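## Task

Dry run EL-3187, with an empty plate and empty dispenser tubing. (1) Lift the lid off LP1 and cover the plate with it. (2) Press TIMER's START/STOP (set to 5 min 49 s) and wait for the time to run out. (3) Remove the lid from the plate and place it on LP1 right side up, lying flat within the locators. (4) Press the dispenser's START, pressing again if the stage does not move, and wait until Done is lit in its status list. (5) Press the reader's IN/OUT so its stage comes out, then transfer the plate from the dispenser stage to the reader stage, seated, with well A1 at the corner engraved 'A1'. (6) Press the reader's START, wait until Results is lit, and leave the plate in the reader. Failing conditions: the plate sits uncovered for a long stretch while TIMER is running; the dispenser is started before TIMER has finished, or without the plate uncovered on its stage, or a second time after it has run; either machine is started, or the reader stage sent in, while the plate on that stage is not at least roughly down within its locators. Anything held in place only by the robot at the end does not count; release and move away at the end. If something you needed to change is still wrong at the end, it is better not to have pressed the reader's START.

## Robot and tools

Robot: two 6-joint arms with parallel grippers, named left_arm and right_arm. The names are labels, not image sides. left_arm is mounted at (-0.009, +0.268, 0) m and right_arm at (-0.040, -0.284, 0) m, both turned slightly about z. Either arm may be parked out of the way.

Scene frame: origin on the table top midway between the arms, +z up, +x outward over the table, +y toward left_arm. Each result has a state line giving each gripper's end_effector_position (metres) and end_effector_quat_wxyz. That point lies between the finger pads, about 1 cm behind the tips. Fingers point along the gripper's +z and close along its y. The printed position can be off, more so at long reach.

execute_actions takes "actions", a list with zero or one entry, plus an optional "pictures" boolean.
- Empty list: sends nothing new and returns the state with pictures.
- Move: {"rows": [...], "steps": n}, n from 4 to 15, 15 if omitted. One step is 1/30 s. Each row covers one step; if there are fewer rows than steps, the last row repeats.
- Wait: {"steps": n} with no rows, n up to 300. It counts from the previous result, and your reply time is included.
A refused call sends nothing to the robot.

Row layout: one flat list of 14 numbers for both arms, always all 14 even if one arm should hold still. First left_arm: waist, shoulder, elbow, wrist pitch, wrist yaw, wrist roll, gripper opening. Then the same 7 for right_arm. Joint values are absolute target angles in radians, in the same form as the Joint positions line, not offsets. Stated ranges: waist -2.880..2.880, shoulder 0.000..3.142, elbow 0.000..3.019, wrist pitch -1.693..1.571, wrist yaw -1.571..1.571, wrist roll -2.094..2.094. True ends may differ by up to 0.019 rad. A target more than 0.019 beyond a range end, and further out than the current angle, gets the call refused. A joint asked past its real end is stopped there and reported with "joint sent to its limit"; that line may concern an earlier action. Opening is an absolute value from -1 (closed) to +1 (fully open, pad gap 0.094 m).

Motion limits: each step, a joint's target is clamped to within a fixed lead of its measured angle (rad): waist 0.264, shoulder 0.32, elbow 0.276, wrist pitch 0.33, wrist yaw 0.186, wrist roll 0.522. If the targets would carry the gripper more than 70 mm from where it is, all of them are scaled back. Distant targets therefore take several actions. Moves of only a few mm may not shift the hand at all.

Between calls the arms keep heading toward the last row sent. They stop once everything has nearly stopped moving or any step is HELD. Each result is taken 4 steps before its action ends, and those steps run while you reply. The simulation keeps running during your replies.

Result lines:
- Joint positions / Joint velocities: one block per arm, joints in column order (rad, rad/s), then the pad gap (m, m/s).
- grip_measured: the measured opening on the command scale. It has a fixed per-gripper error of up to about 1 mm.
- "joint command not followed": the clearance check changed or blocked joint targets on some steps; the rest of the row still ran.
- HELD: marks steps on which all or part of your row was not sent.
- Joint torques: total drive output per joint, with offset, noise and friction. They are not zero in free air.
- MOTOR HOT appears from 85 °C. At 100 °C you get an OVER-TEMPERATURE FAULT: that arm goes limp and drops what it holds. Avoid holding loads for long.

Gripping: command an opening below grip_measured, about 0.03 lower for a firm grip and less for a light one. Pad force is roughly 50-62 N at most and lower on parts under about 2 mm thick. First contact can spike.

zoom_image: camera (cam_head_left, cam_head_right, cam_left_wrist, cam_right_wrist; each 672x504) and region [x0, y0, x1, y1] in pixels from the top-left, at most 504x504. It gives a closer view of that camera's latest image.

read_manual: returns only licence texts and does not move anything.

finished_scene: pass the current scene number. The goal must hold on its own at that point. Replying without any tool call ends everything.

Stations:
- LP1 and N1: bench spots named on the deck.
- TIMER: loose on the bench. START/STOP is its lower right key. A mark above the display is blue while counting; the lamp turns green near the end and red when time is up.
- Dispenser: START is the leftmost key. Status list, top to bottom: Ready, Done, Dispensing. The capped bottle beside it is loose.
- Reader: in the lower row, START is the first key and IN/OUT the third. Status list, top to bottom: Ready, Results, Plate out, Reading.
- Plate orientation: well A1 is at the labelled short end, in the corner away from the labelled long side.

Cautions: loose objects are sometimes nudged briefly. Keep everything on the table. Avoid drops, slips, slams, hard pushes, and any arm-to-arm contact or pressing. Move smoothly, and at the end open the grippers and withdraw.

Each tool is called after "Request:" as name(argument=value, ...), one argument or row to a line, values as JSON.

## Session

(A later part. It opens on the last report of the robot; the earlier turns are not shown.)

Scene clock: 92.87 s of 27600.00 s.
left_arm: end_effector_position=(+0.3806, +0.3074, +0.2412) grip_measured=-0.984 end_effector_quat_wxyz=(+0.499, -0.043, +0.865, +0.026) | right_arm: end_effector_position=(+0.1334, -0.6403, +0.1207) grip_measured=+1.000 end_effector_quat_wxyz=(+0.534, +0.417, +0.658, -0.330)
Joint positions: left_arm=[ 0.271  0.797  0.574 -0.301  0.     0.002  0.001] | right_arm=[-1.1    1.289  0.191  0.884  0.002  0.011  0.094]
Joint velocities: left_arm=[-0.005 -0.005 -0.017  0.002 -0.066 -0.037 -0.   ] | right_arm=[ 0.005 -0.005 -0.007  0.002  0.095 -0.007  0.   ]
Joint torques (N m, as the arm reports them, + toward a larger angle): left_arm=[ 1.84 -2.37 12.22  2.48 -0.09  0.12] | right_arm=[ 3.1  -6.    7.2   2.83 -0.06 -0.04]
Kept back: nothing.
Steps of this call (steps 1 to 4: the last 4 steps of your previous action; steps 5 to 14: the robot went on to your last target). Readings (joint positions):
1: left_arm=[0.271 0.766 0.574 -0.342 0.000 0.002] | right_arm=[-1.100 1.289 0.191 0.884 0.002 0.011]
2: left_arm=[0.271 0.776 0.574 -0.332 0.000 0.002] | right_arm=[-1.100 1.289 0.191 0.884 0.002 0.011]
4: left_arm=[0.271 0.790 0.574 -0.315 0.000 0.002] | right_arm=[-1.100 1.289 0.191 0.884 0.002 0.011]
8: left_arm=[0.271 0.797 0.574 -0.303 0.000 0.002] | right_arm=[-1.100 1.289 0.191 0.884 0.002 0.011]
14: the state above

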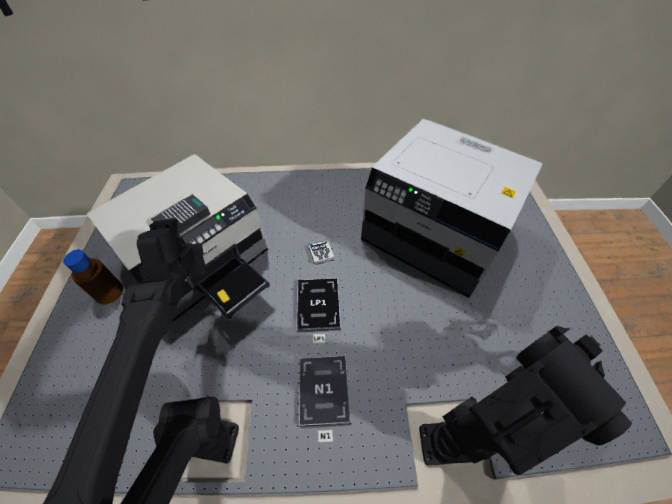

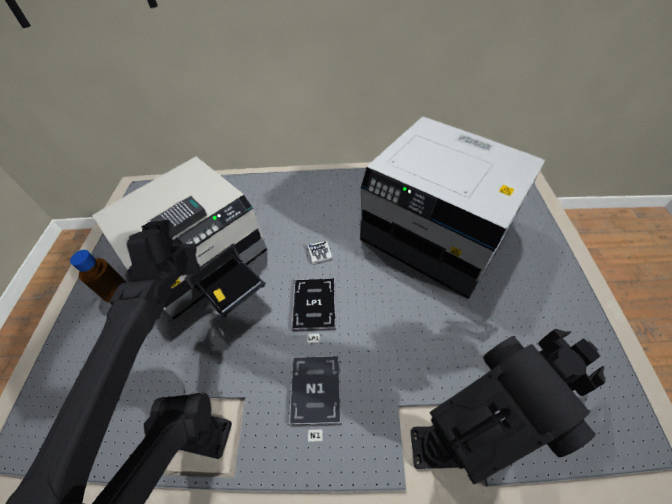

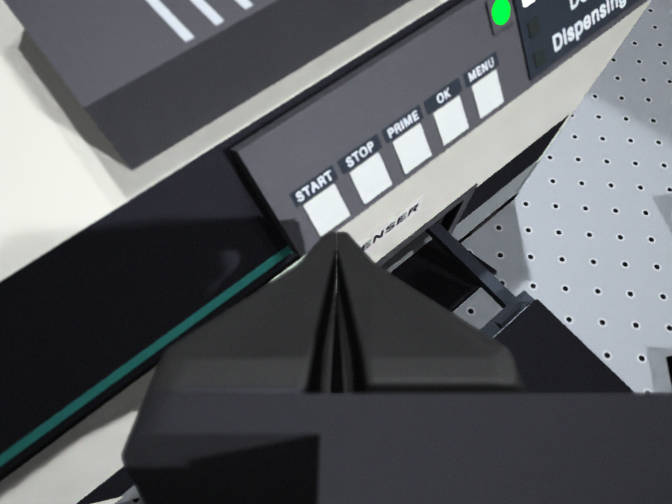

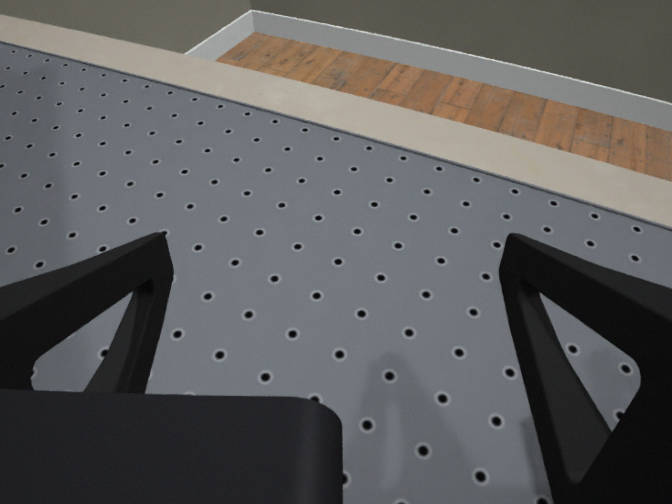

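Request:
execute_actions(
  actions=[],
)

Scene clock: 94.00 s of 27600.00 s.
left_arm: end_effector_position=(+0.3806, +0.3074, +0.2412) grip_measured=-0.984 end_effector_quat_wxyz=(+0.499, -0.043, +0.865, +0.026) | right_arm: end_effector_position=(+0.1334, -0.6403, +0.1207) grip_measured=+1.000 end_effector_quat_wxyz=(+0.534, +0.417, +0.658, -0.330)
Joint positions: left_arm=[ 0.271  0.797  0.574 -0.301  0.     0.002  0.001] | right_arm=[-1.1    1.289  0.191  0.884  0.002  0.011  0.094]
Joint velocities: left_arm=[ 0.005 -0.024 -0.027 -0.017  0.051  0.037  0.   ] | right_arm=[-0.005 -0.005 -0.017  0.007 -0.037  0.037  0.   ]
Joint torques (N m, as the arm reports them, + toward a larger angle): left_arm=[ 1.83 -2.58 12.18  2.41 -0.1   0.12] | right_arm=[ 3.02 -5.97  7.2   2.81 -0.06 -0.05]
Kept back: nothing.
Steps of this call (steps 1 to 30: the robot went on to your last target; steps 31 to 34: nothing new was sent). Readings (joint positions):
1: left_arm=[0.271 0.797 0.574 -0.301 0.000 0.002] | right_arm=[-1.100 1.289 0.191 0.884 0.002 0.011]
2: left_arm=[0.271 0.797 0.574 -0.301 0.000 0.002] | right_arm=[-1.100 1.289 0.191 0.884 0.002 0.011]
4: left_arm=[0.271 0.797 0.574 -0.301 0.000 0.002] | right_arm=[-1.100 1.289 0.191 0.884 0.002 0.011]
8: left_arm=[0.271 0.797 0.574 -0.301 0.000 0.002] | right_arm=[-1.100 1.289 0.191 0.884 0.002 0.011]
34: the state above
All arms were judged still, so your last target was given up. Only a new action makes them travel on or press farther. Fingers that are still opening or closing keep moving.

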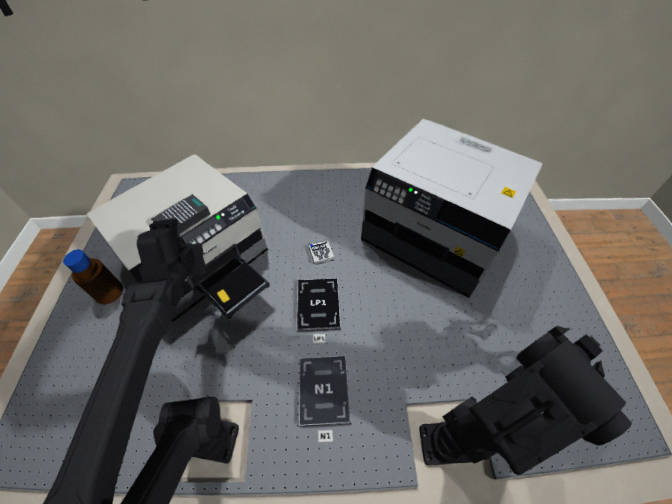

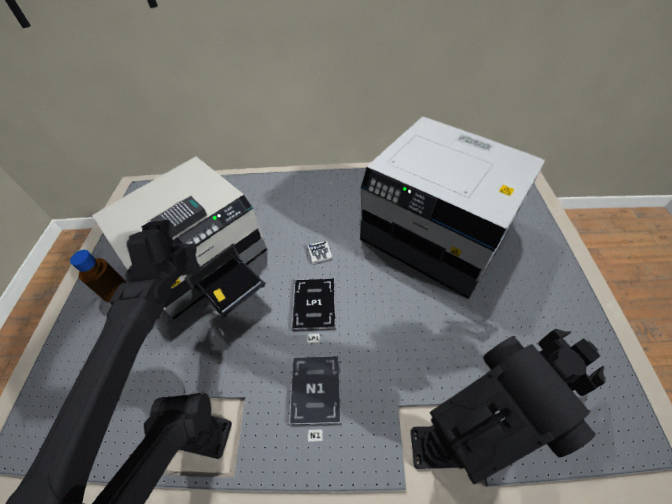

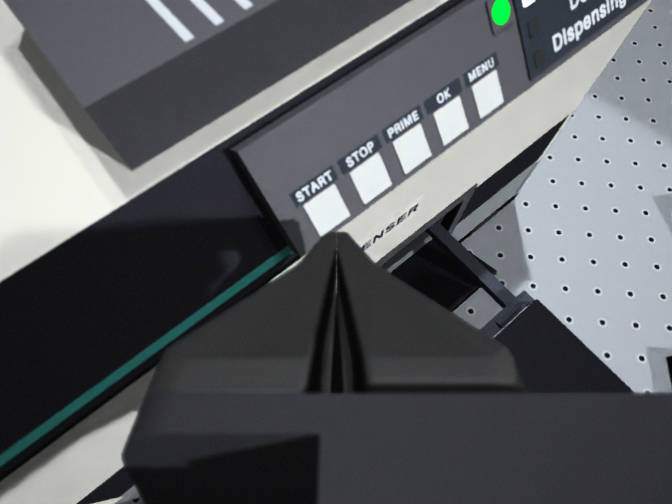

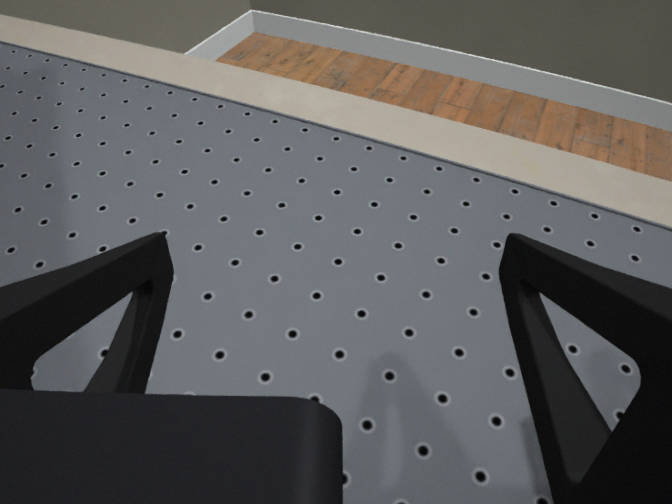

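Request:
execute_actions(
  actions=[
    {"rows": [[0.2821,0.8,0.5837,-0.2776,0,0.0128,-1,-1.1,1.3004,0.1999,0.9007,0,0,1],[0.2794,0.8,0.5857,-0.2827,0,0.0152,-1,-1.1,1.3015,0.1996,0.9029,0,0,1],[0.2750,0.8,0.5891,-0.2910,0,0.0191,-1,-1.1,1.3033,0.1991,0.9065,0,0,1],[0.2688,0.8,0.5937,-0.3027,0,0.0246,-1,-1.1,1.3058,0.1984,0.9116,0,0,1],[0.2609,0.8,0.5995,-0.3175,0,0.0316,-1,-1.1,1.3091,0.1976,0.9181,0,0,1],[0.2513,0.8,0.6066,-0.3354,0,0.04,-1,-1.1,1.313,0.1965,0.9259,0,0,1],[0.2401,0.8,0.6147,-0.3564,0,0.0499,-1,-1.1,1.3176,0.1953,0.9351,0,0,1],[0.2273,0.8,0.6239,-0.3804,0,0.0612,-1,-1.1,1.3228,0.1939,0.9456,0,0,1],[0.213,0.8,0.6339,-0.4072,0,0.0739,-1,-1.1,1.3287,0.1924,0.9573,0,0,1],[0.1972,0.8,0.6448,-0.4368,0,0.0878,-1,-1.1,1.3351,0.1906,0.9702,0,0,1],[0.1802,0.8,0.6563,-0.4688,0,0.1029,-1,-1.1,1.3421,0.1888,0.9842,0,0,1],[0.1618,0.8,0.6683,-0.5033,0,0.1192,-1,-1.1,1.3496,0.1868,0.9992,0,0,1],[0.1421,0.8,0.6808,-0.5401,0,0.1365,-1,-1.1,1.3577,0.1846,1.0153,0,0,1],[0.1214,0.8,0.6936,-0.5788,0,0.1548,-1,-1.1,1.3661,0.1824,1.0322,0,0,1],[0.0998,0.8,0.7065,-0.6195,0,0.174,-1,-1.1,1.375,0.18,1.05,0,0,1]], "steps": 15},
  ],
)

Request:
execute_actions(
  actions=[
    {"rows": [[0.0772,0.8,0.7194,-0.6618,0,0.194,-1,-1.1,1.3842,0.1775,1.0685,0,0,1],[0.0538,0.8,0.7322,-0.7056,0,0.2146,-1,-1.1,1.3938,0.175,1.0876,0,0,1],[0.0297,0.8,0.7447,-0.7507,0,0.2359,-1,-1.1,1.4037,0.1724,1.1073,0,0,1],[0.0052,0.8,0.7567,-0.7967,0,0.2576,-1,-1.1,1.4137,0.1697,1.1274,0,0,1],[-0.0199,0.8,0.7683,-0.8437,0,0.2798,-1,-1.1,1.424,0.1669,1.1479,0,0,1],[-0.0452,0.801,0.7791,-0.8911,0,0.3021,-1,-1.1,1.4343,0.1642,1.1686,0,0,1],[-0.0707,0.804,0.7891,-0.9391,0,0.3247,-1,-1.1,1.4448,0.1614,1.1896,0,0,1],[-0.0963,0.809,0.7983,-0.9869,0,0.3473,-1,-1.1,1.4552,0.1586,1.2104,0,0,1],[-0.1218,0.8159,0.8064,-1.0349,0,0.3699,-1,-1.1,1.4657,0.1558,1.2314,0,0,1],[-0.1471,0.8248,0.8135,-1.0823,0,0.3922,-1,-1.1,1.476,0.1531,1.2521,0,0,1],[-0.1722,0.8354,0.8193,-1.1293,0,0.4144,-1,-1.1,1.4863,0.1503,1.2726,0,0,1],[-0.1967,0.8479,0.8239,-1.1753,0,0.4361,-1,-1.1,1.4964,0.1476,1.2927,0,0,1],[-0.2208,0.8621,0.8273,-1.2204,0,0.4574,-1,-1.1,1.5062,0.145,1.3124,0,0,1],[-0.2442,0.8779,0.8293,-1.2642,0,0.478,-1,-1.1,1.5158,0.1425,1.3315,0,0,1],[-0.2668,0.8952,0.83,-1.3065,0,0.498,-1,-1.1,1.525,0.14,1.35,0,0,1]], "steps": 15},
  ],
)

Request:
execute_actions(
  actions=[
    {"rows": [[-0.2884,0.9139,0.83,-1.3472,0,0.5172,1,-1.1,1.5339,0.1376,1.3678,0,0,1],[-0.3091,0.934,0.83,-1.3859,0,0.5355,1,-1.1,1.5423,0.1354,1.3847,0,0,1],[-0.3288,0.9552,0.83,-1.4227,0,0.5528,1,-1.1,1.5504,0.1332,1.4008,0,0,1],[-0.3472,0.9775,0.83,-1.4572,0,0.5691,1,-1.1,1.5579,0.1312,1.4158,0,0,1],[-0.3642,1.0007,0.83,-1.4892,0,0.5842,1,-1.1,1.5649,0.1294,1.4298,0,0,1],[-0.38,1.0246,0.83,-1.5188,0,0.5981,1,-1.1,1.5714,0.1276,1.4427,0,0,1],[-0.3943,1.0491,0.83,-1.5456,0,0.6108,1,-1.1,1.5772,0.1261,1.4544,0,0,1],[-0.4071,1.0742,0.83,-1.5696,0,0.6221,1,-1.1,1.5825,0.1247,1.4649,0,0,1],[-0.4183,1.0995,0.83,-1.5906,0,0.632,1,-1.1,1.587,0.1235,1.4741,0,0,1],[-0.4279,1.125,0.83,-1.6085,0,0.6404,1,-1.1,1.5909,0.1224,1.4819,0,0,1],[-0.4358,1.1505,0.83,-1.6233,0,0.6474,1,-1.1,1.5942,0.1216,1.4884,0,0,1],[-0.442,1.1758,0.83,-1.635,0,0.6529,1,-1.1,1.5967,0.1209,1.4935,0,0,1],[-0.4464,1.2009,0.83,-1.6433,0,0.6568,1,-1.1,1.5985,0.1204,1.4971,0,0,1],[-0.4491,1.2254,0.83,-1.6484,0,0.6592,1,-1.1,1.5996,0.1201,1.4993,0,0,1],[-0.45,1.2493,0.83,-1.65,0,0.66,1,-1.1,1.6,0.12,1.5,0,0,1]], "steps": 15},
  ],
)

Request:
execute_actions(
  actions=[
    {"rows": [[-0.45,1.2726,0.827,-1.65,0,0.66,1,-1.1,1.6,0.12,1.5,0,0,1],[-0.45,1.2948,0.824,-1.65,0,0.66,1,-1.1,1.6,0.12,1.5,0,0,1],[-0.45,1.316,0.82,-1.65,0,0.66,1,-1.1,1.6,0.12,1.5,0,0,1],[-0.45,1.3361,0.816,-1.65,0,0.66,1,-1.1,1.6,0.12,1.5,0,0,1],[-0.45,1.3548,0.812,-1.65,0,0.66,1,-1.1,1.6,0.12,1.5,0,0,1],[-0.45,1.3721,0.808,-1.65,0,0.66,1,-1.1,1.6,0.12,1.5,0,0,1],[-0.45,1.3879,0.804,-1.65,0,0.66,1,-1.1,1.6,0.12,1.5,0,0,1],[-0.45,1.4021,0.8,-1.65,0,0.66,1,-1.1,1.6,0.12,1.5,0,0,1],[-0.45,1.4146,0.796,-1.65,0,0.66,1,-1.1,1.6,0.12,1.5,0,0,1],[-0.45,1.4252,0.792,-1.65,0,0.66,1,-1.1,1.6,0.12,1.5,0,0,1],[-0.45,1.4341,0.789,-1.65,0,0.66,1,-1.1,1.6,0.12,1.5,0,0,1],[-0.45,1.441,0.786,-1.65,0,0.66,1,-1.1,1.6,0.12,1.5,0,0,1],[-0.45,1.446,0.783,-1.65,0,0.66,1,-1.1,1.6,0.12,1.5,0,0,1],[-0.45,1.449,0.781,-1.65,0,0.66,1,-1.1,1.6,0.12,1.5,0,0,1],[-0.45,1.45,0.78,-1.65,0,0.66,1,-1.1,1.6,0.12,1.5,0,0,1]], "steps": 15},
  ],
)

Request:
execute_actions(
  actions=[
    {"steps": 30},
  ],
  pictures=true,
)

Scene clock: 99.47 s of 27600.00 s.
left_arm: end_effector_position=(+0.3686, +0.2901, +0.2212) grip_measured=-0.984 end_effector_quat_wxyz=(+0.455, -0.005, +0.890, +0.024) | right_arm: end_effector_position=(+0.1346, -0.6428, +0.1258) grip_measured=+1.000 end_effector_quat_wxyz=(+0.545, +0.411, +0.648, -0.337)
Joint positions: left_arm=[ 0.229  0.797  0.576 -0.404  0.     0.048  0.001] | right_arm=[-1.1    1.314  0.191  0.944  0.002  0.011  0.094]
Joint velocities: left_arm=[-0.474 -0.024  0.042 -0.838 -0.095  0.227 -0.001] | right_arm=[-0.034  0.19  -0.012  0.359 -0.037  0.022  0.   ]
Joint torques (N m, as the arm reports them, + toward a larger angle): left_arm=[-1.01 -2.44 18.09  1.4  -0.13  0.14] | right_arm=[ 3.11 -5.7   6.03  2.76 -0.06 -0.05]
Steps of this call (steps 1 to 153: nothing new was sent; steps 154 to 164: the first 11 steps of this action). Readings (joint positions):
154: left_arm=[0.271 0.797 0.574 -0.301 0.000 0.002] | right_arm=[-1.100 1.289 0.191 0.884 0.002 0.011]
155: left_arm=[0.271 0.797 0.574 -0.301 0.000 0.002] | right_arm=[-1.100 1.289 0.191 0.884 0.002 0.011]
157: left_arm=[0.271 0.797 0.574 -0.301 0.000 0.005] | right_arm=[-1.100 1.289 0.191 0.888 0.002 0.011]
161: left_arm=[0.263 0.797 0.574 -0.333 0.000 0.022] | right_arm=[-1.100 1.297 0.191 0.913 0.002 0.011]
164: the state above

Scene clock: 99.97 s of 27600.00 s.
left_arm: end_effector_position=(+0.2846, +0.1804, +0.2145) grip_measured=-0.984 end_effector_quat_wxyz=(+0.245, +0.288, +0.926, +0.003) | right_arm: end_effector_position=(+0.1336, -0.6407, +0.1295) grip_measured=+1.000 end_effector_quat_wxyz=(+0.579, +0.392, +0.619, -0.358)
Joint positions: left_arm=[-0.12   0.804  0.753 -1.025  0.     0.313  0.001] | right_arm=[-1.1    1.454  0.164  1.216  0.002  0.011  0.094]
Joint velocities: left_arm=[-0.757  0.132  0.217 -1.389  0.051  0.593  0.   ] | right_arm=[-0.015  0.308 -0.081  0.598  0.037 -0.022  0.   ]
Joint torques (N m, as the arm reports them, + toward a larger angle): left_arm=[-0.15 -1.   15.64  0.95 -0.05  0.13] | right_arm=[ 3.07 -6.78  3.88  2.61 -0.06 -0.05]
Steps of this call (steps 1 to 4: the last 4 steps of your previous action; steps 5 to 15: the first 11 steps of this action). Readings (joint positions):
5: left_arm=[0.127 0.797 0.620 -0.578 0.000 0.116] | right_arm=[-1.100 1.353 0.191 1.019 0.002 0.011]
6: left_arm=[0.105 0.797 0.635 -0.618 0.000 0.133] | right_arm=[-1.100 1.362 0.190 1.037 0.002 0.011]
8: left_arm=[0.058 0.797 0.667 -0.702 0.000 0.169] | right_arm=[-1.100 1.381 0.187 1.075 0.002 0.011]
12: left_arm=[-0.043 0.797 0.724 -0.882 0.000 0.249] | right_arm=[-1.100 1.422 0.173 1.155 0.002 0.011]
15: the state above

Scene clock: 100.47 s of 27600.00 s.
left_arm: end_effector_position=(+0.1525, +0.1617, +0.1444) grip_measured=+1.000 end_effector_quat_wxyz=(-0.164, +0.544, +0.823, -0.000) | right_arm: end_effector_position=(+0.1289, -0.6311, +0.1339) grip_measured=+1.000 end_effector_quat_wxyz=(+0.606, +0.376, +0.593, -0.375)
Joint positions: left_arm=[-0.412  1.1    0.776 -1.575  0.     0.587  0.094] | right_arm=[-1.1    1.572  0.131  1.456  0.002  0.011  0.094]
Joint velocities: left_arm=[-0.308  0.737  0.002 -0.545 -0.051  0.359  0.   ] | right_arm=[-0.005  0.112 -0.027  0.252  0.007 -0.007  0.   ]
Joint torques (N m, as the arm reports them, + toward a larger angle): left_arm=[ 0.32 -3.97 13.78 -0.58 -0.06  0.13] | right_arm=[ 3.14 -7.    2.39  2.73 -0.06 -0.05]
Steps of this call (steps 1 to 4: the last 4 steps of your previous action; steps 5 to 15: the first 11 steps of this action). Readings (joint positions):
5: left_arm=[-0.243 0.863 0.775 -1.252 0.000 0.420] | right_arm=[-1.100 1.503 0.151 1.316 0.002 0.011]
6: left_arm=[-0.265 0.883 0.776 -1.294 0.000 0.440] | right_arm=[-1.100 1.512 0.148 1.334 0.002 0.011]
8: left_arm=[-0.307 0.926 0.776 -1.374 0.000 0.479] | right_arm=[-1.100 1.529 0.143 1.368 0.002 0.011]
12: left_arm=[-0.376 1.024 0.776 -1.505 0.000 0.547] | right_arm=[-1.100 1.558 0.135 1.425 0.002 0.011]
15: the state above

Scene clock: 100.97 s of 27600.00 s.
left_arm: end_effector_position=(+0.1371, +0.1659, +0.0995) grip_measured=+1.000 end_effector_quat_wxyz=(-0.343, +0.552, +0.760, -0.006) | right_arm: end_effector_position=(+0.1284, -0.6300, +0.1356) grip_measured=+1.000 end_effector_quat_wxyz=(+0.610, +0.373, +0.589, -0.377)
Joint positions: left_arm=[-0.44   1.415  0.776 -1.632  0.     0.646  0.094] | right_arm=[-1.1    1.584  0.128  1.483  0.002  0.011  0.094]
Joint velocities: left_arm=[ 0.005  0.298 -0.002  0.017 -0.007 -0.022  0.   ] | right_arm=[-0.034 -0.005 -0.002 -0.007  0.022  0.051  0.   ]
Joint torques (N m, as the arm reports them, + toward a larger angle): left_arm=[-0.03 -7.37  7.82 -1.43 -0.05  0.15] | right_arm=[ 3.03 -6.74  2.26  2.79 -0.05 -0.04]
Steps of this call (steps 1 to 4: the last 4 steps of your previous action; steps 5 to 15: the first 11 steps of this action). Readings (joint positions):
5: left_arm=[-0.440 1.225 0.776 -1.629 0.000 0.628] | right_arm=[-1.100 1.583 0.128 1.480 0.002 0.011]
6: left_arm=[-0.440 1.249 0.776 -1.631 0.000 0.632] | right_arm=[-1.100 1.584 0.128 1.482 0.002 0.011]
8: left_arm=[-0.440 1.295 0.776 -1.632 0.000 0.638] | right_arm=[-1.100 1.584 0.128 1.483 0.002 0.011]
12: left_arm=[-0.440 1.373 0.776 -1.632 0.000 0.644] | right_arm=[-1.100 1.584 0.128 1.483 0.002 0.011]
15: the state above

Scene clock: 101.97 s of 27600.00 s.
left_arm: end_effector_position=(+0.1363, +0.1665, +0.0946) grip_measured=+1.000 end_effector_quat_wxyz=(-0.358, +0.550, +0.755, -0.007) | right_arm: end_effector_position=(+0.1284, -0.6300, +0.1356) grip_measured=+1.000 end_effector_quat_wxyz=(+0.610, +0.373, +0.589, -0.377)
Joint positions: left_arm=[-0.44   1.446  0.776 -1.632  0.     0.648  0.094] | right_arm=[-1.1    1.584  0.128  1.483  0.002  0.011  0.094]
Joint velocities: left_arm=[ 0.005 -0.005 -0.017  0.007  0.007  0.066  0.   ] | right_arm=[ 0.005 -0.005 -0.002  0.002  0.007  0.007  0.   ]
Joint torques (N m, as the arm reports them, + toward a larger angle): left_arm=[-0.02 -7.13  6.79 -1.59 -0.06  0.16] | right_arm=[ 3.09 -6.79  2.27  2.79 -0.06 -0.04]
Kept back: nothing.
Steps of this call (steps 1 to 4: the last 4 steps of your previous action; steps 5 to 30: the robot went on to your last target). Readings (joint positions):
1: left_arm=[-0.440 1.425 0.776 -1.632 0.000 0.646] | right_arm=[-1.100 1.584 0.128 1.483 0.002 0.011]
2: left_arm=[-0.440 1.433 0.776 -1.632 0.000 0.647] | right_arm=[-1.100 1.584 0.128 1.483 0.002 0.011]
4: left_arm=[-0.440 1.443 0.776 -1.632 0.000 0.647] | right_arm=[-1.100 1.584 0.128 1.483 0.002 0.011]
8: left_arm=[-0.440 1.446 0.776 -1.632 0.000 0.648] | right_arm=[-1.100 1.584 0.128 1.483 0.002 0.011]
30: the state above
All arms were judged still, so your last target was given up. Only a new action makes them travel on or press farther. Fingers that are still opening or closing keep moving.

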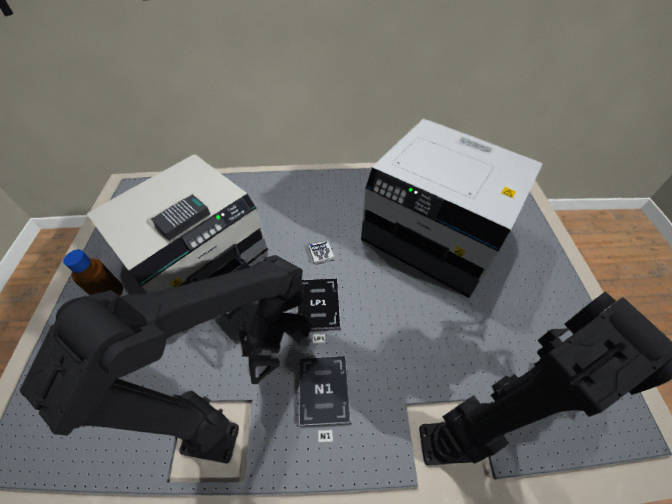

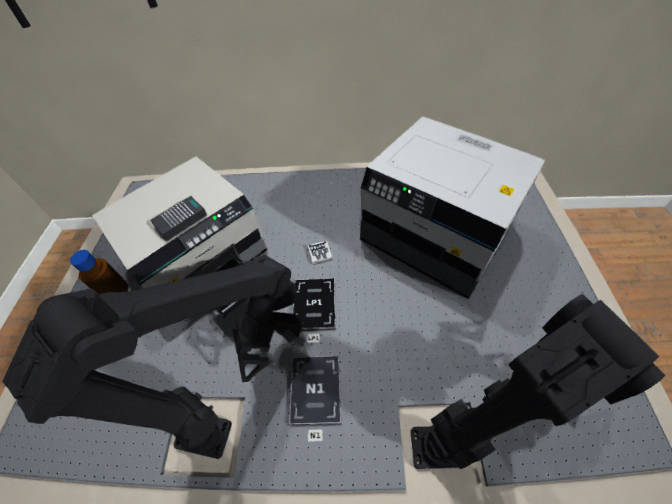

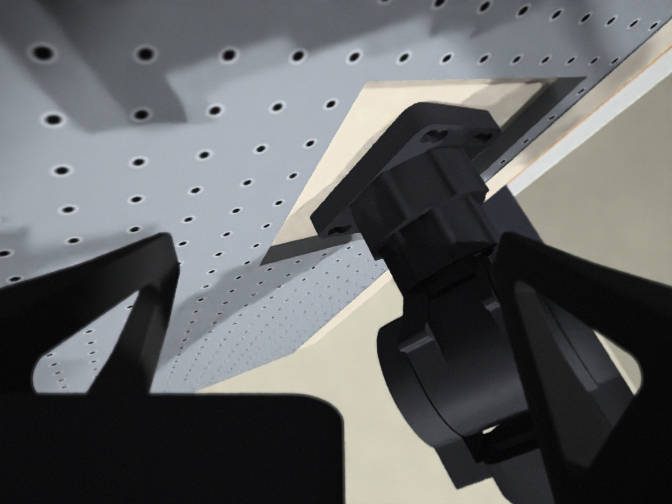

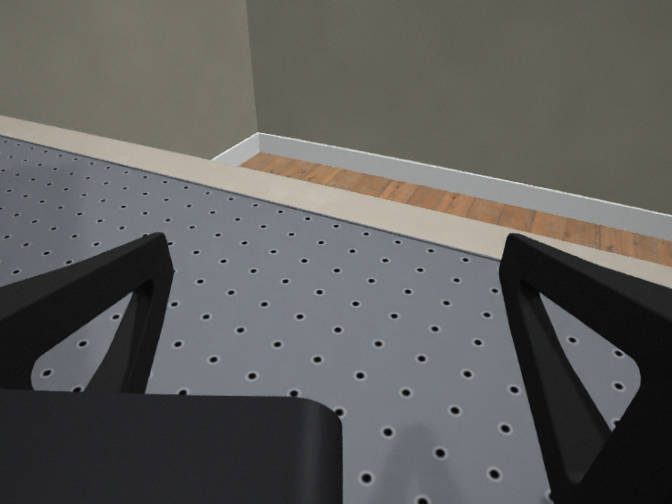

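Request:
execute_actions(
  actions=[
    {"rows": [[-0.4512,1.45,0.78,-1.65,0,0.66,1,-1.1,1.6,0.12,1.5,0,0,1],[-0.4549,1.45,0.78,-1.65,0,0.66,1,-1.1,1.6,0.12,1.5,0,0,1],[-0.461,1.45,0.78,-1.65,0,0.66,1,-1.1,1.6,0.12,1.5,0,0,1],[-0.4694,1.45,0.78,-1.65,0,0.66,1,-1.1,1.6,0.12,1.5,0,0,1],[-0.4802,1.45,0.78,-1.65,0,0.66,1,-1.1,1.6,0.12,1.5,0,0,1],[-0.493,1.45,0.779,-1.65,0,0.66,1,-1.1,1.6,0.12,1.5,0,0,1],[-0.5078,1.45,0.778,-1.65,0,0.66,1,-1.1,1.6,0.12,1.5,0,0,1],[-0.5244,1.45,0.777,-1.65,0,0.66,1,-1.1,1.6,0.12,1.5,0,0,1],[-0.5427,1.45,0.776,-1.65,0,0.66,1,-1.1,1.6,0.12,1.5,0,0,1],[-0.5625,1.45,0.775,-1.65,0,0.66,1,-1.1,1.6,0.12,1.5,0,0,1],[-0.5835,1.45,0.775,-1.65,0,0.66,1,-1.1,1.6,0.12,1.5,0,0,1],[-0.6055,1.45,0.775,-1.65,0,0.66,1,-1.1,1.6,0.12,1.5,0,0,1],[-0.6282,1.45,0.775,-1.65,0,0.66,1,-1.1,1.6,0.12,1.5,0,0,1],[-0.6515,1.45,0.775,-1.65,0,0.66,1,-1.1,1.6,0.12,1.5,0,0,1],[-0.675,1.45,0.775,-1.65,0,0.66,1,-1.1,1.6,0.12,1.5,0,0,1]], "steps": 15},
  ],
)

Request:
execute_actions(
  actions=[
    {"rows": [[-0.6985,1.45,0.775,-1.65,0,0.66,1,-1.1,1.6,0.12,1.5,0,0,1],[-0.7218,1.45,0.775,-1.65,0,0.66,1,-1.1,1.6,0.12,1.5,0,0,1],[-0.7445,1.45,0.775,-1.65,0,0.66,1,-1.1,1.6,0.12,1.5,0,0,1],[-0.7665,1.45,0.775,-1.65,0,0.66,1,-1.1,1.6,0.12,1.5,0,0,1],[-0.7875,1.45,0.775,-1.65,0,0.66,1,-1.1,1.6,0.12,1.5,0,0,1],[-0.8073,1.45,0.775,-1.65,0,0.66,1,-1.1,1.6,0.12,1.5,0,0,1],[-0.8256,1.45,0.775,-1.65,0,0.66,1,-1.1,1.6,0.12,1.5,0,0,1],[-0.8422,1.45,0.775,-1.65,0,0.66,1,-1.1,1.6,0.12,1.5,0,0,1],[-0.857,1.45,0.775,-1.65,0,0.66,1,-1.1,1.6,0.12,1.5,0,0,1],[-0.8699,1.45,0.775,-1.65,0,0.66,1,-1.1,1.6,0.12,1.5,0,0,1],[-0.8806,1.45,0.775,-1.65,0,0.66,1,-1.1,1.6,0.12,1.5,0,0,1],[-0.889,1.45,0.775,-1.65,0,0.66,1,-1.1,1.6,0.12,1.5,0,0,1],[-0.8951,1.45,0.775,-1.65,0,0.66,1,-1.1,1.6,0.12,1.5,0,0,1],[-0.8988,1.45,0.775,-1.65,0,0.66,1,-1.1,1.6,0.12,1.5,0,0,1],[-0.9,1.45,0.775,-1.65,0,0.66,1,-1.1,1.6,0.12,1.5,0,0,1]], "steps": 15},
  ],
)

Request:
execute_actions(
  actions=[
    {"steps": 20},
  ],
  pictures=true,
)

Scene clock: 103.27 s of 27600.00 s.
left_arm: end_effector_position=(+0.1264, +0.1538, +0.0946) grip_measured=+1.000 end_effector_quat_wxyz=(-0.358, +0.583, +0.729, +0.009) | right_arm: end_effector_position=(+0.1284, -0.6300, +0.1356) grip_measured=+1.000 end_effector_quat_wxyz=(+0.610, +0.373, +0.589, -0.377)
Joint positions: left_arm=[-0.531  1.446  0.776 -1.632  0.     0.648  0.094] | right_arm=[-1.1    1.584  0.128  1.483  0.002  0.011  0.094]
Joint velocities: left_arm=[-0.601  0.005  0.002 -0.012 -0.081 -0.081  0.   ] | right_arm=[ 0.005 -0.015  0.002 -0.002  0.007 -0.007  0.   ]
Joint torques (N m, as the arm reports them, + toward a larger angle): left_arm=[ 0.29 -7.35  6.36 -1.62 -0.1   0.19] | right_arm=[ 3.08 -6.71  2.27  2.79 -0.06 -0.05]
Steps of this call (steps 1 to 28: nothing new was sent; steps 29 to 39: the first 11 steps of this action). Readings (joint positions):
29: left_arm=[-0.440 1.446 0.776 -1.632 0.000 0.648] | right_arm=[-1.100 1.584 0.128 1.483 0.002 0.011]
30: left_arm=[-0.441 1.446 0.776 -1.632 0.000 0.648] | right_arm=[-1.100 1.584 0.128 1.483 0.002 0.011]
32: left_arm=[-0.443 1.446 0.776 -1.632 0.000 0.648] | right_arm=[-1.100 1.584 0.128 1.483 0.002 0.011]
36: left_arm=[-0.478 1.446 0.776 -1.632 0.000 0.648] | right_arm=[-1.100 1.584 0.128 1.483 0.002 0.011]
39: the state above

Scene clock: 103.77 s of 27600.00 s.
left_arm: end_effector_position=(+0.0831, +0.1169, +0.0946) grip_measured=+1.000 end_effector_quat_wxyz=(-0.351, +0.693, +0.626, +0.067) | right_arm: end_effector_position=(+0.1284, -0.6300, +0.1356) grip_measured=+1.000 end_effector_quat_wxyz=(+0.610, +0.373, +0.589, -0.377)
Joint positions: left_arm=[-0.854  1.446  0.776 -1.632  0.     0.649  0.094] | right_arm=[-1.1    1.584  0.128  1.483  0.002  0.011  0.094]
Joint velocities: left_arm=[-0.405  0.005 -0.012 -0.012 -0.007  0.037  0.   ] | right_arm=[-0.005  0.005  0.002  0.002  0.11  -0.007  0.   ]
Joint torques (N m, as the arm reports them, + toward a larger angle): left_arm=[ 0.34 -7.18  6.37 -1.65 -0.07  0.17] | right_arm=[ 3.1  -6.78  2.27  2.81 -0.06 -0.05]
Steps of this call (steps 1 to 4: the last 4 steps of your previous action; steps 5 to 15: the first 11 steps of this action). Readings (joint positions):
5: left_arm=[-0.647 1.446 0.776 -1.632 0.000 0.648] | right_arm=[-1.100 1.584 0.128 1.483 0.002 0.011]
6: left_arm=[-0.671 1.446 0.776 -1.632 0.000 0.648] | right_arm=[-1.100 1.584 0.128 1.483 0.002 0.011]
8: left_arm=[-0.719 1.446 0.776 -1.632 0.000 0.648] | right_arm=[-1.100 1.584 0.128 1.483 0.002 0.011]
12: left_arm=[-0.804 1.446 0.776 -1.632 0.000 0.649] | right_arm=[-1.100 1.584 0.128 1.483 0.002 0.011]
15: the state above

Scene clock: 104.43 s of 27600.00 s.
left_arm: end_effector_position=(+0.0771, +0.1134, +0.0946) grip_measured=+1.000 end_effector_quat_wxyz=(-0.350, +0.705, +0.612, +0.073) | right_arm: end_effector_position=(+0.1284, -0.6300, +0.1356) grip_measured=+1.000 end_effector_quat_wxyz=(+0.610, +0.373, +0.589, -0.377)
Joint positions: left_arm=[-0.893  1.446  0.776 -1.632  0.     0.649  0.094] | right_arm=[-1.1    1.584  0.128  1.483  0.002  0.011  0.094]
Joint velocities: left_arm=[-0.015 -0.005  0.007 -0.002 -0.037 -0.051  0.   ] | right_arm=[ 0.015 -0.015  0.007  0.007 -0.022  0.051  0.   ]
Joint torques (N m, as the arm reports them, + toward a larger angle): left_arm=[ 0.28 -7.09  6.34 -1.59 -0.06  0.17] | right_arm=[ 3.1  -6.75  2.26  2.81 -0.06 -0.04]
Kept back: nothing.
Steps of this call (steps 1 to 4: the last 4 steps of your previous action; steps 5 to 20: the robot went on to your last target). Readings (joint positions):
1: left_arm=[-0.866 1.446 0.776 -1.632 0.000 0.649] | right_arm=[-1.100 1.584 0.128 1.483 0.002 0.011]
2: left_arm=[-0.876 1.446 0.776 -1.632 0.000 0.649] | right_arm=[-1.100 1.584 0.128 1.483 0.002 0.011]
4: left_arm=[-0.889 1.446 0.776 -1.632 0.000 0.649] | right_arm=[-1.100 1.584 0.128 1.483 0.002 0.011]
8: left_arm=[-0.893 1.446 0.776 -1.632 0.000 0.649] | right_arm=[-1.100 1.584 0.128 1.483 0.002 0.011]
20: the state above

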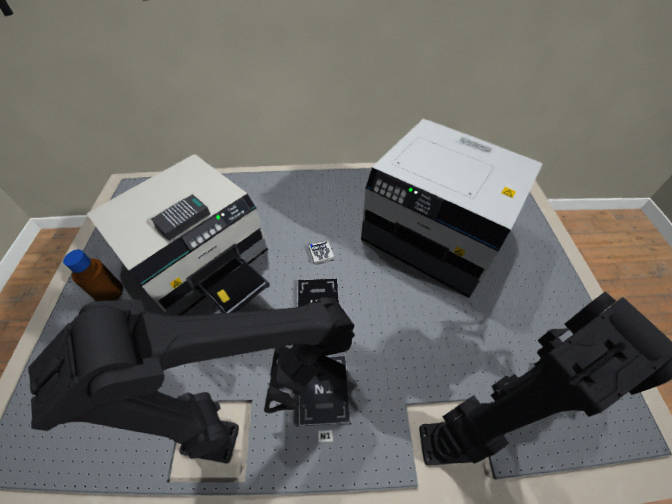

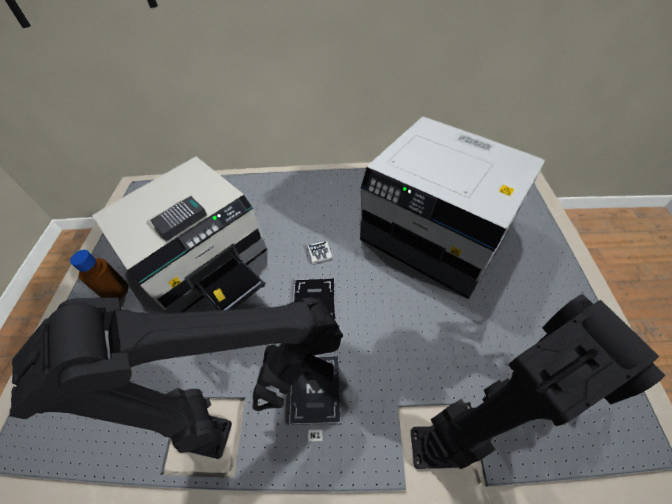

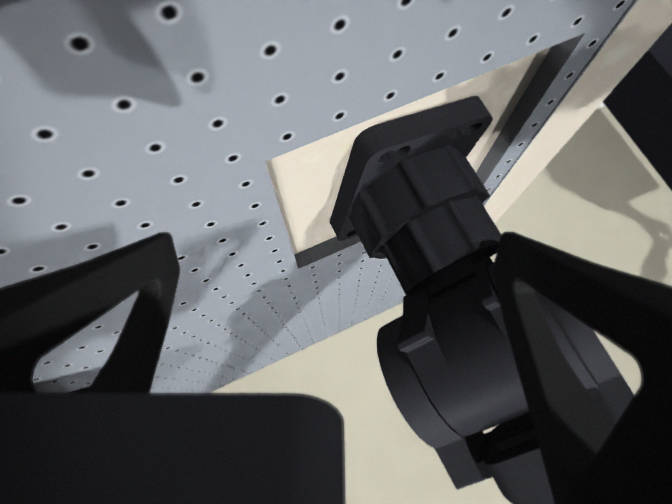

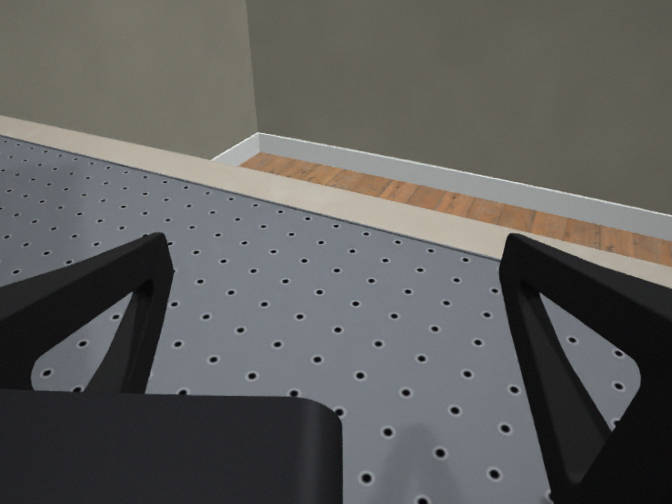

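Request:
zoom_image(
  camera="cam_head_left",
  region=[180, 220, 350, 320],
)

Request:
execute_actions(
  actions=[
    {"steps": 300},
  ],
)

Request:
execute_actions(
  actions=[
    {"steps": 300},
  ],
)

Request:
execute_actions(
  actions=[
    {"steps": 300},
  ],
  pictures=true,
)

Request:
zoom_image(
  camera="cam_head_left",
  region=[180, 220, 350, 320],
)

Region (180, 220, 350, 320) of cam_head_left's 672x504 image, scaled by 2.965, with more detail than that image has; it fills the top 296 rows of this view, and the rest is white.

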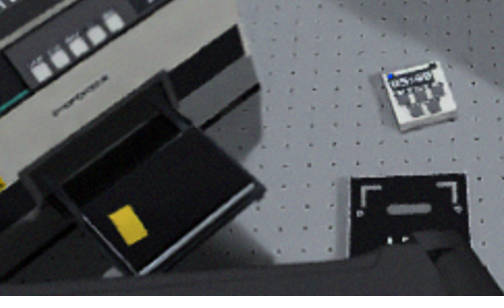

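Scene clock: 114.43 s of 27600.00 s.
left_arm: end_effector_position=(+0.0771, +0.1134, +0.0946) grip_measured=+1.000 end_effector_quat_wxyz=(-0.350, +0.705, +0.612, +0.073) | right_arm: end_effector_position=(+0.1284, -0.6300, +0.1356) grip_measured=+1.000 end_effector_quat_wxyz=(+0.610, +0.373, +0.589, -0.377)
Joint positions: left_arm=[-0.893  1.446  0.776 -1.632  0.     0.649  0.094] | right_arm=[-1.1    1.584  0.128  1.483  0.002  0.011  0.094]
Joint velocities: left_arm=[-0.015 -0.005 -0.002  0.002 -0.007  0.007  0.   ] | right_arm=[-0.015 -0.005  0.002 -0.007  0.007  0.037  0.   ]
Joint torques (N m, as the arm reports them, + toward a larger angle): left_arm=[ 0.21 -6.99  6.4  -1.62 -0.05  0.16] | right_arm=[ 3.14 -6.72  2.27  2.8  -0.06 -0.04]
Kept back: nothing.
Steps of this call (steps 1 to 15: the robot went on to your last target; steps 16 to 300: nothing new was sent). Readings (joint positions):
1: left_arm=[-0.893 1.446 0.776 -1.632 0.000 0.649] | right_arm=[-1.100 1.584 0.128 1.483 0.002 0.011]
2: left_arm=[-0.893 1.446 0.776 -1.632 0.000 0.649] | right_arm=[-1.100 1.584 0.128 1.483 0.002 0.011]
4: left_arm=[-0.893 1.446 0.776 -1.632 0.000 0.649] | right_arm=[-1.100 1.584 0.128 1.483 0.002 0.011]
8: left_arm=[-0.893 1.446 0.776 -1.632 0.000 0.649] | right_arm=[-1.100 1.584 0.128 1.483 0.002 0.011]
300: the state above
All arms were judged still, so your last target was given up. Only a new action makes them travel on or press farther. Fingers that are still opening or closing keep moving.

Scene clock: 124.43 s of 27600.00 s.
left_arm: end_effector_position=(+0.0771, +0.1134, +0.0946) grip_measured=+1.000 end_effector_quat_wxyz=(-0.350, +0.705, +0.612, +0.073) | right_arm: end_effector_position=(+0.1284, -0.6300, +0.1356) grip_measured=+1.000 end_effector_quat_wxyz=(+0.610, +0.373, +0.589, -0.377)
Joint positions: left_arm=[-0.893  1.446  0.776 -1.632  0.     0.649  0.094] | right_arm=[-1.1    1.584  0.128  1.483  0.002  0.011  0.094]
Joint velocities: left_arm=[-0.005  0.005 -0.007 -0.002 -0.007  0.037  0.   ] | right_arm=[ 0.005  0.005 -0.017  0.002 -0.051 -0.051  0.   ]
Joint torques (N m, as the arm reports them, + toward a larger angle): left_arm=[ 0.11 -7.09  6.37 -1.62 -0.05  0.16] | right_arm=[ 3.06 -6.75  2.28  2.8  -0.06 -0.05]
Kept back: nothing.
Steps of this call (steps 1 to 300: nothing new was sent). Readings (joint positions):
1: left_arm=[-0.893 1.446 0.776 -1.632 0.000 0.649] | right_arm=[-1.100 1.584 0.128 1.483 0.002 0.011]
2: left_arm=[-0.893 1.446 0.776 -1.632 0.000 0.649] | right_arm=[-1.100 1.584 0.128 1.483 0.002 0.011]
4: left_arm=[-0.893 1.446 0.776 -1.632 0.000 0.649] | right_arm=[-1.100 1.584 0.128 1.483 0.002 0.011]
8: left_arm=[-0.893 1.446 0.776 -1.632 0.000 0.649] | right_arm=[-1.100 1.584 0.128 1.483 0.002 0.011]
300: the state above

Scene clock: 134.43 s of 27600.00 s.
left_arm: end_effector_position=(+0.0771, +0.1134, +0.0946) grip_measured=+1.000 end_effector_quat_wxyz=(-0.350, +0.705, +0.612, +0.073) | right_arm: end_effector_position=(+0.1284, -0.6300, +0.1356) grip_measured=+1.000 end_effector_quat_wxyz=(+0.610, +0.373, +0.589, -0.377)
Joint positions: left_arm=[-0.893  1.446  0.776 -1.632  0.     0.649  0.094] | right_arm=[-1.1    1.584  0.128  1.483  0.002  0.011  0.094]
Joint velocities: left_arm=[-0.005  0.005  0.017 -0.022 -0.066  0.007  0.   ] | right_arm=[ 0.024 -0.005 -0.007 -0.002  0.007  0.007  0.   ]
Joint torques (N m, as the arm reports them, + toward a larger angle): left_arm=[ 0.42 -7.28  6.33 -1.6  -0.07  0.17] | right_arm=[ 3.09 -6.73  2.28  2.81 -0.06 -0.05]
Kept back: nothing.
Steps of this call (steps 1 to 300: nothing new was sent). Readings (joint positions):
1: left_arm=[-0.893 1.446 0.776 -1.632 0.000 0.649] | right_arm=[-1.100 1.584 0.128 1.483 0.002 0.011]
2: left_arm=[-0.893 1.446 0.776 -1.632 0.000 0.649] | right_arm=[-1.100 1.584 0.128 1.483 0.002 0.011]
4: left_arm=[-0.893 1.446 0.776 -1.632 0.000 0.649] | right_arm=[-1.100 1.584 0.128 1.483 0.002 0.011]
8: left_arm=[-0.893 1.446 0.776 -1.632 0.000 0.649] | right_arm=[-1.100 1.584 0.128 1.483 0.002 0.011]
300: the state above

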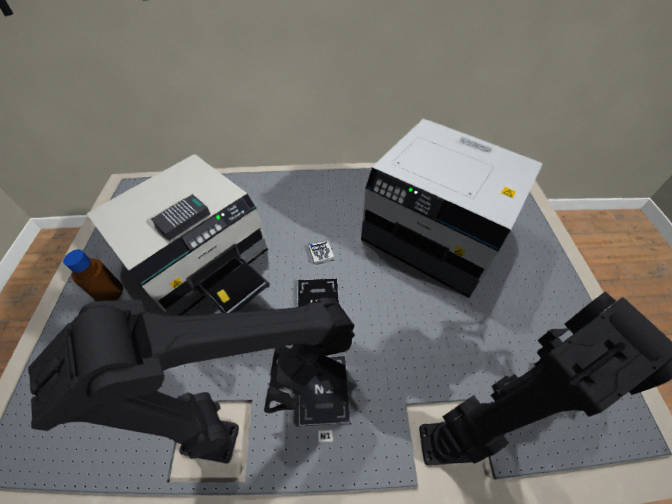

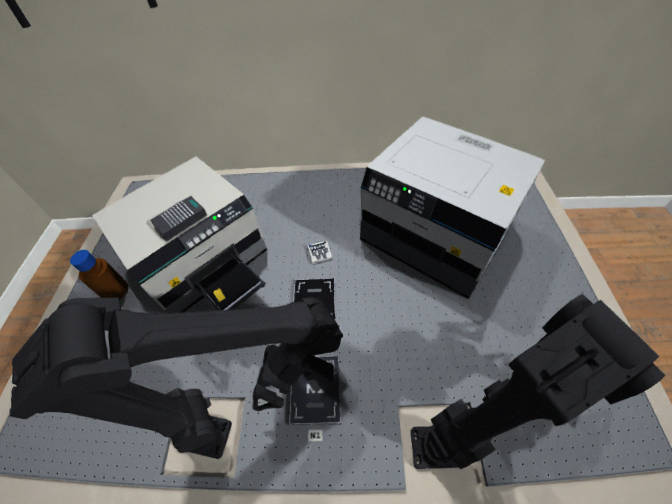

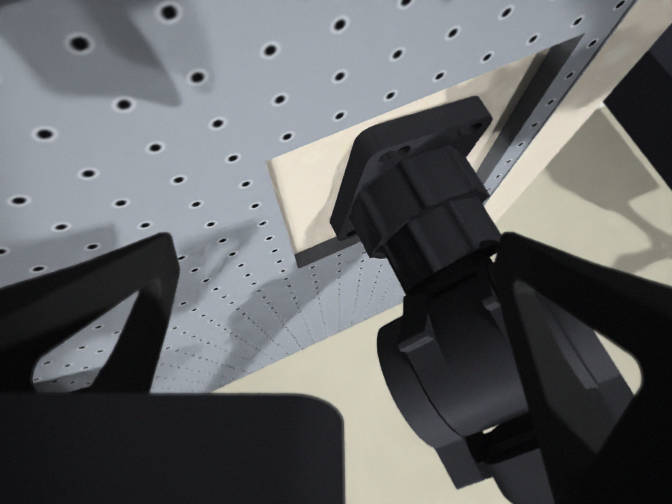

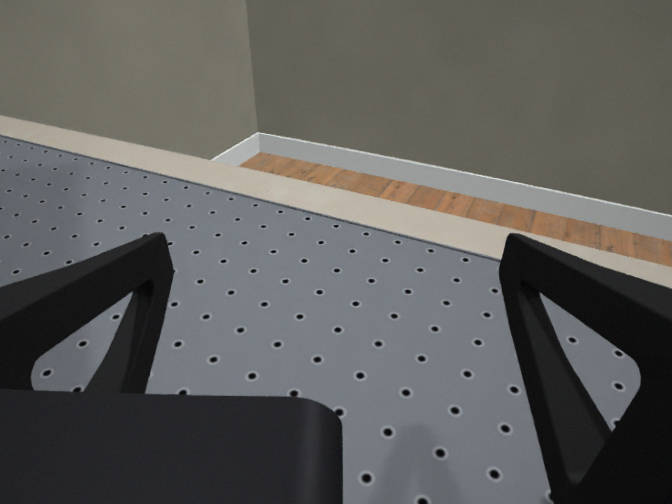

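Region (180, 220, 350, 320) of cam_head_left's 672x504 image, scaled by 2.965, with more detail than that image has; it fills the top 296 rows of this view, and the rest is white.

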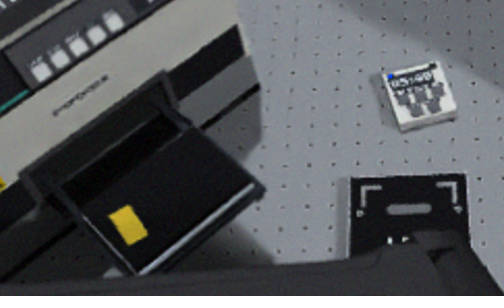

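Request:
execute_actions(
  actions=[
    {"steps": 300},
  ],
)

Request:
execute_actions(
  actions=[
    {"steps": 300},
  ],
  pictures=true,
)

Request:
zoom_image(
  camera="cam_head_left",
  region=[180, 220, 350, 320],
)

Scene clock: 144.43 s of 27600.00 s.
left_arm: end_effector_position=(+0.0771, +0.1134, +0.0946) grip_measured=+1.000 end_effector_quat_wxyz=(-0.350, +0.705, +0.612, +0.073) | right_arm: end_effector_position=(+0.1284, -0.6300, +0.1356) grip_measured=+1.000 end_effector_quat_wxyz=(+0.610, +0.373, +0.589, -0.377)
Joint positions: left_arm=[-0.893  1.446  0.776 -1.632  0.     0.649  0.094] | right_arm=[-1.1    1.584  0.128  1.483  0.002  0.011  0.094]
Joint velocities: left_arm=[-0.005 -0.005  0.002 -0.012 -0.007 -0.037  0.   ] | right_arm=[-0.015 -0.015  0.012  0.002  0.066  0.066  0.   ]
Joint torques (N m, as the arm reports them, + toward a larger angle): left_arm=[ 0.28 -7.16  6.38 -1.58 -0.06  0.17] | right_arm=[ 3.14 -6.73  2.27  2.81 -0.06 -0.05]
Kept back: nothing.
Steps of this call (steps 1 to 300: nothing new was sent). Readings (joint positions):
1: left_arm=[-0.893 1.446 0.776 -1.632 0.000 0.649] | right_arm=[-1.100 1.584 0.128 1.483 0.002 0.011]
2: left_arm=[-0.893 1.446 0.776 -1.632 0.000 0.649] | right_arm=[-1.100 1.584 0.128 1.483 0.002 0.011]
4: left_arm=[-0.893 1.446 0.776 -1.632 0.000 0.649] | right_arm=[-1.100 1.584 0.128 1.483 0.002 0.011]
8: left_arm=[-0.893 1.446 0.776 -1.632 0.000 0.649] | right_arm=[-1.100 1.584 0.128 1.483 0.002 0.011]
300: the state above

Scene clock: 154.43 s of 27600.00 s.
left_arm: end_effector_position=(+0.0771, +0.1134, +0.0946) grip_measured=+1.000 end_effector_quat_wxyz=(-0.350, +0.705, +0.612, +0.073) | right_arm: end_effector_position=(+0.1284, -0.6300, +0.1356) grip_measured=+1.000 end_effector_quat_wxyz=(+0.610, +0.373, +0.589, -0.377)
Joint positions: left_arm=[-0.893  1.446  0.776 -1.632  0.     0.649  0.094] | right_arm=[-1.1    1.584  0.128  1.483  0.002  0.011  0.094]
Joint velocities: left_arm=[-0.024  0.005  0.012 -0.007 -0.007 -0.051  0.   ] | right_arm=[-0.015 -0.005 -0.002  0.012 -0.022  0.022  0.   ]
Joint torques (N m, as the arm reports them, + toward a larger angle): left_arm=[ 0.35 -6.91  6.4  -1.6  -0.06  0.16] | right_arm=[ 3.12 -6.77  2.29  2.81 -0.06 -0.04]
Kept back: nothing.
Steps of this call (steps 1 to 300: nothing new was sent). Readings (joint positions):
1: left_arm=[-0.893 1.446 0.776 -1.632 0.000 0.649] | right_arm=[-1.100 1.584 0.128 1.483 0.002 0.011]
2: left_arm=[-0.893 1.446 0.776 -1.632 0.000 0.649] | right_arm=[-1.100 1.584 0.128 1.483 0.002 0.011]
4: left_arm=[-0.893 1.446 0.776 -1.632 0.000 0.649] | right_arm=[-1.100 1.584 0.128 1.483 0.002 0.011]
8: left_arm=[-0.893 1.446 0.776 -1.632 0.000 0.649] | right_arm=[-1.100 1.584 0.128 1.483 0.002 0.011]
300: the state above

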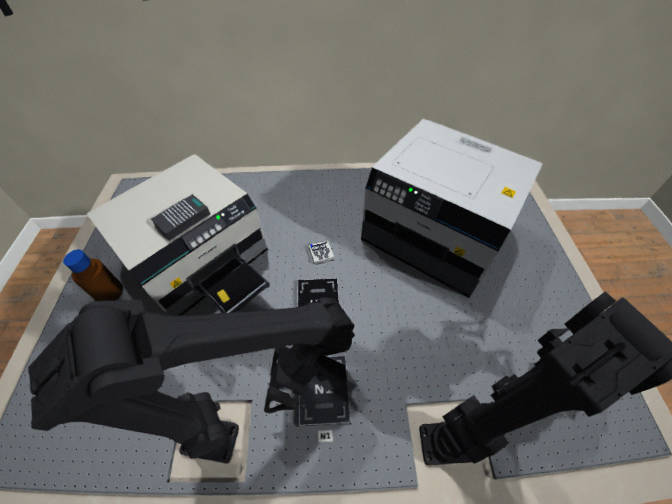

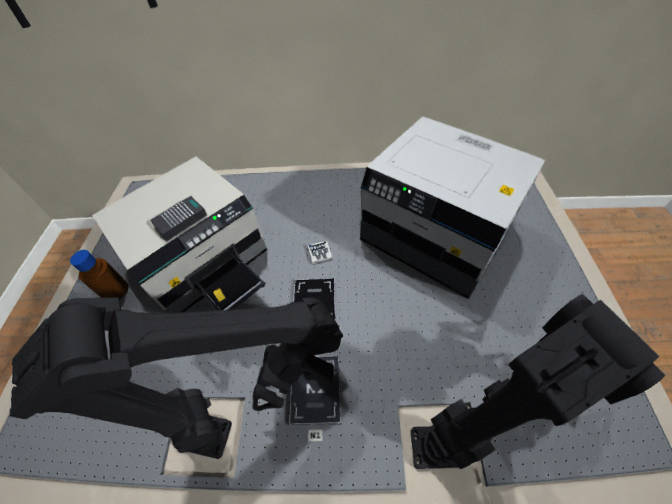

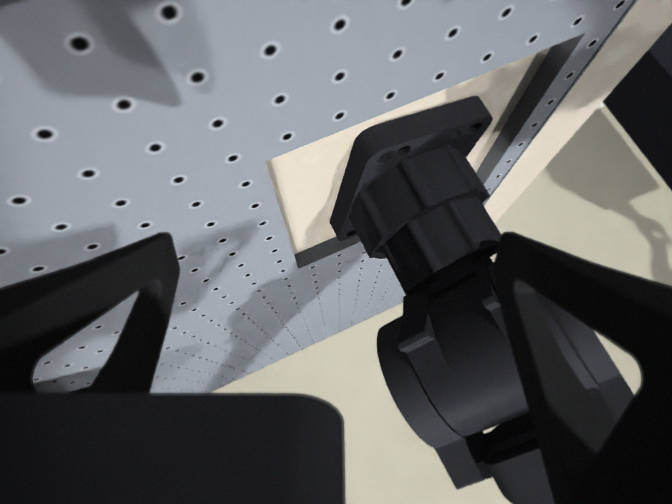

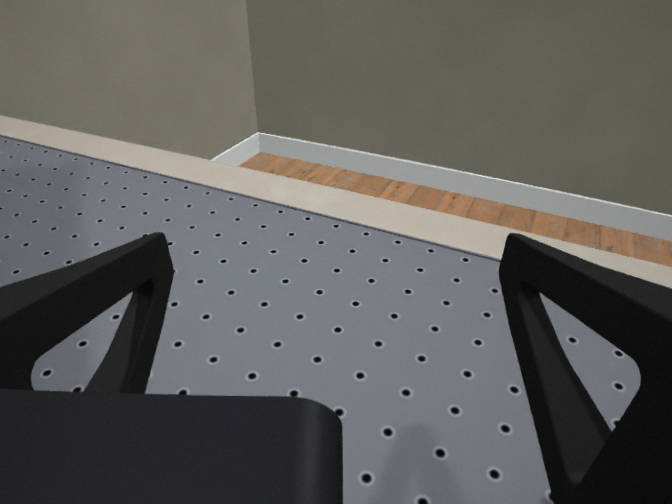

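Region (180, 220, 350, 320) of cam_head_left's 672x504 image, scaled by 2.965, with more detail than that image has; it fills the top 296 rows of this view, and the rest is white.

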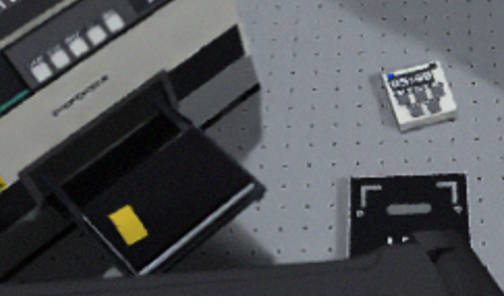

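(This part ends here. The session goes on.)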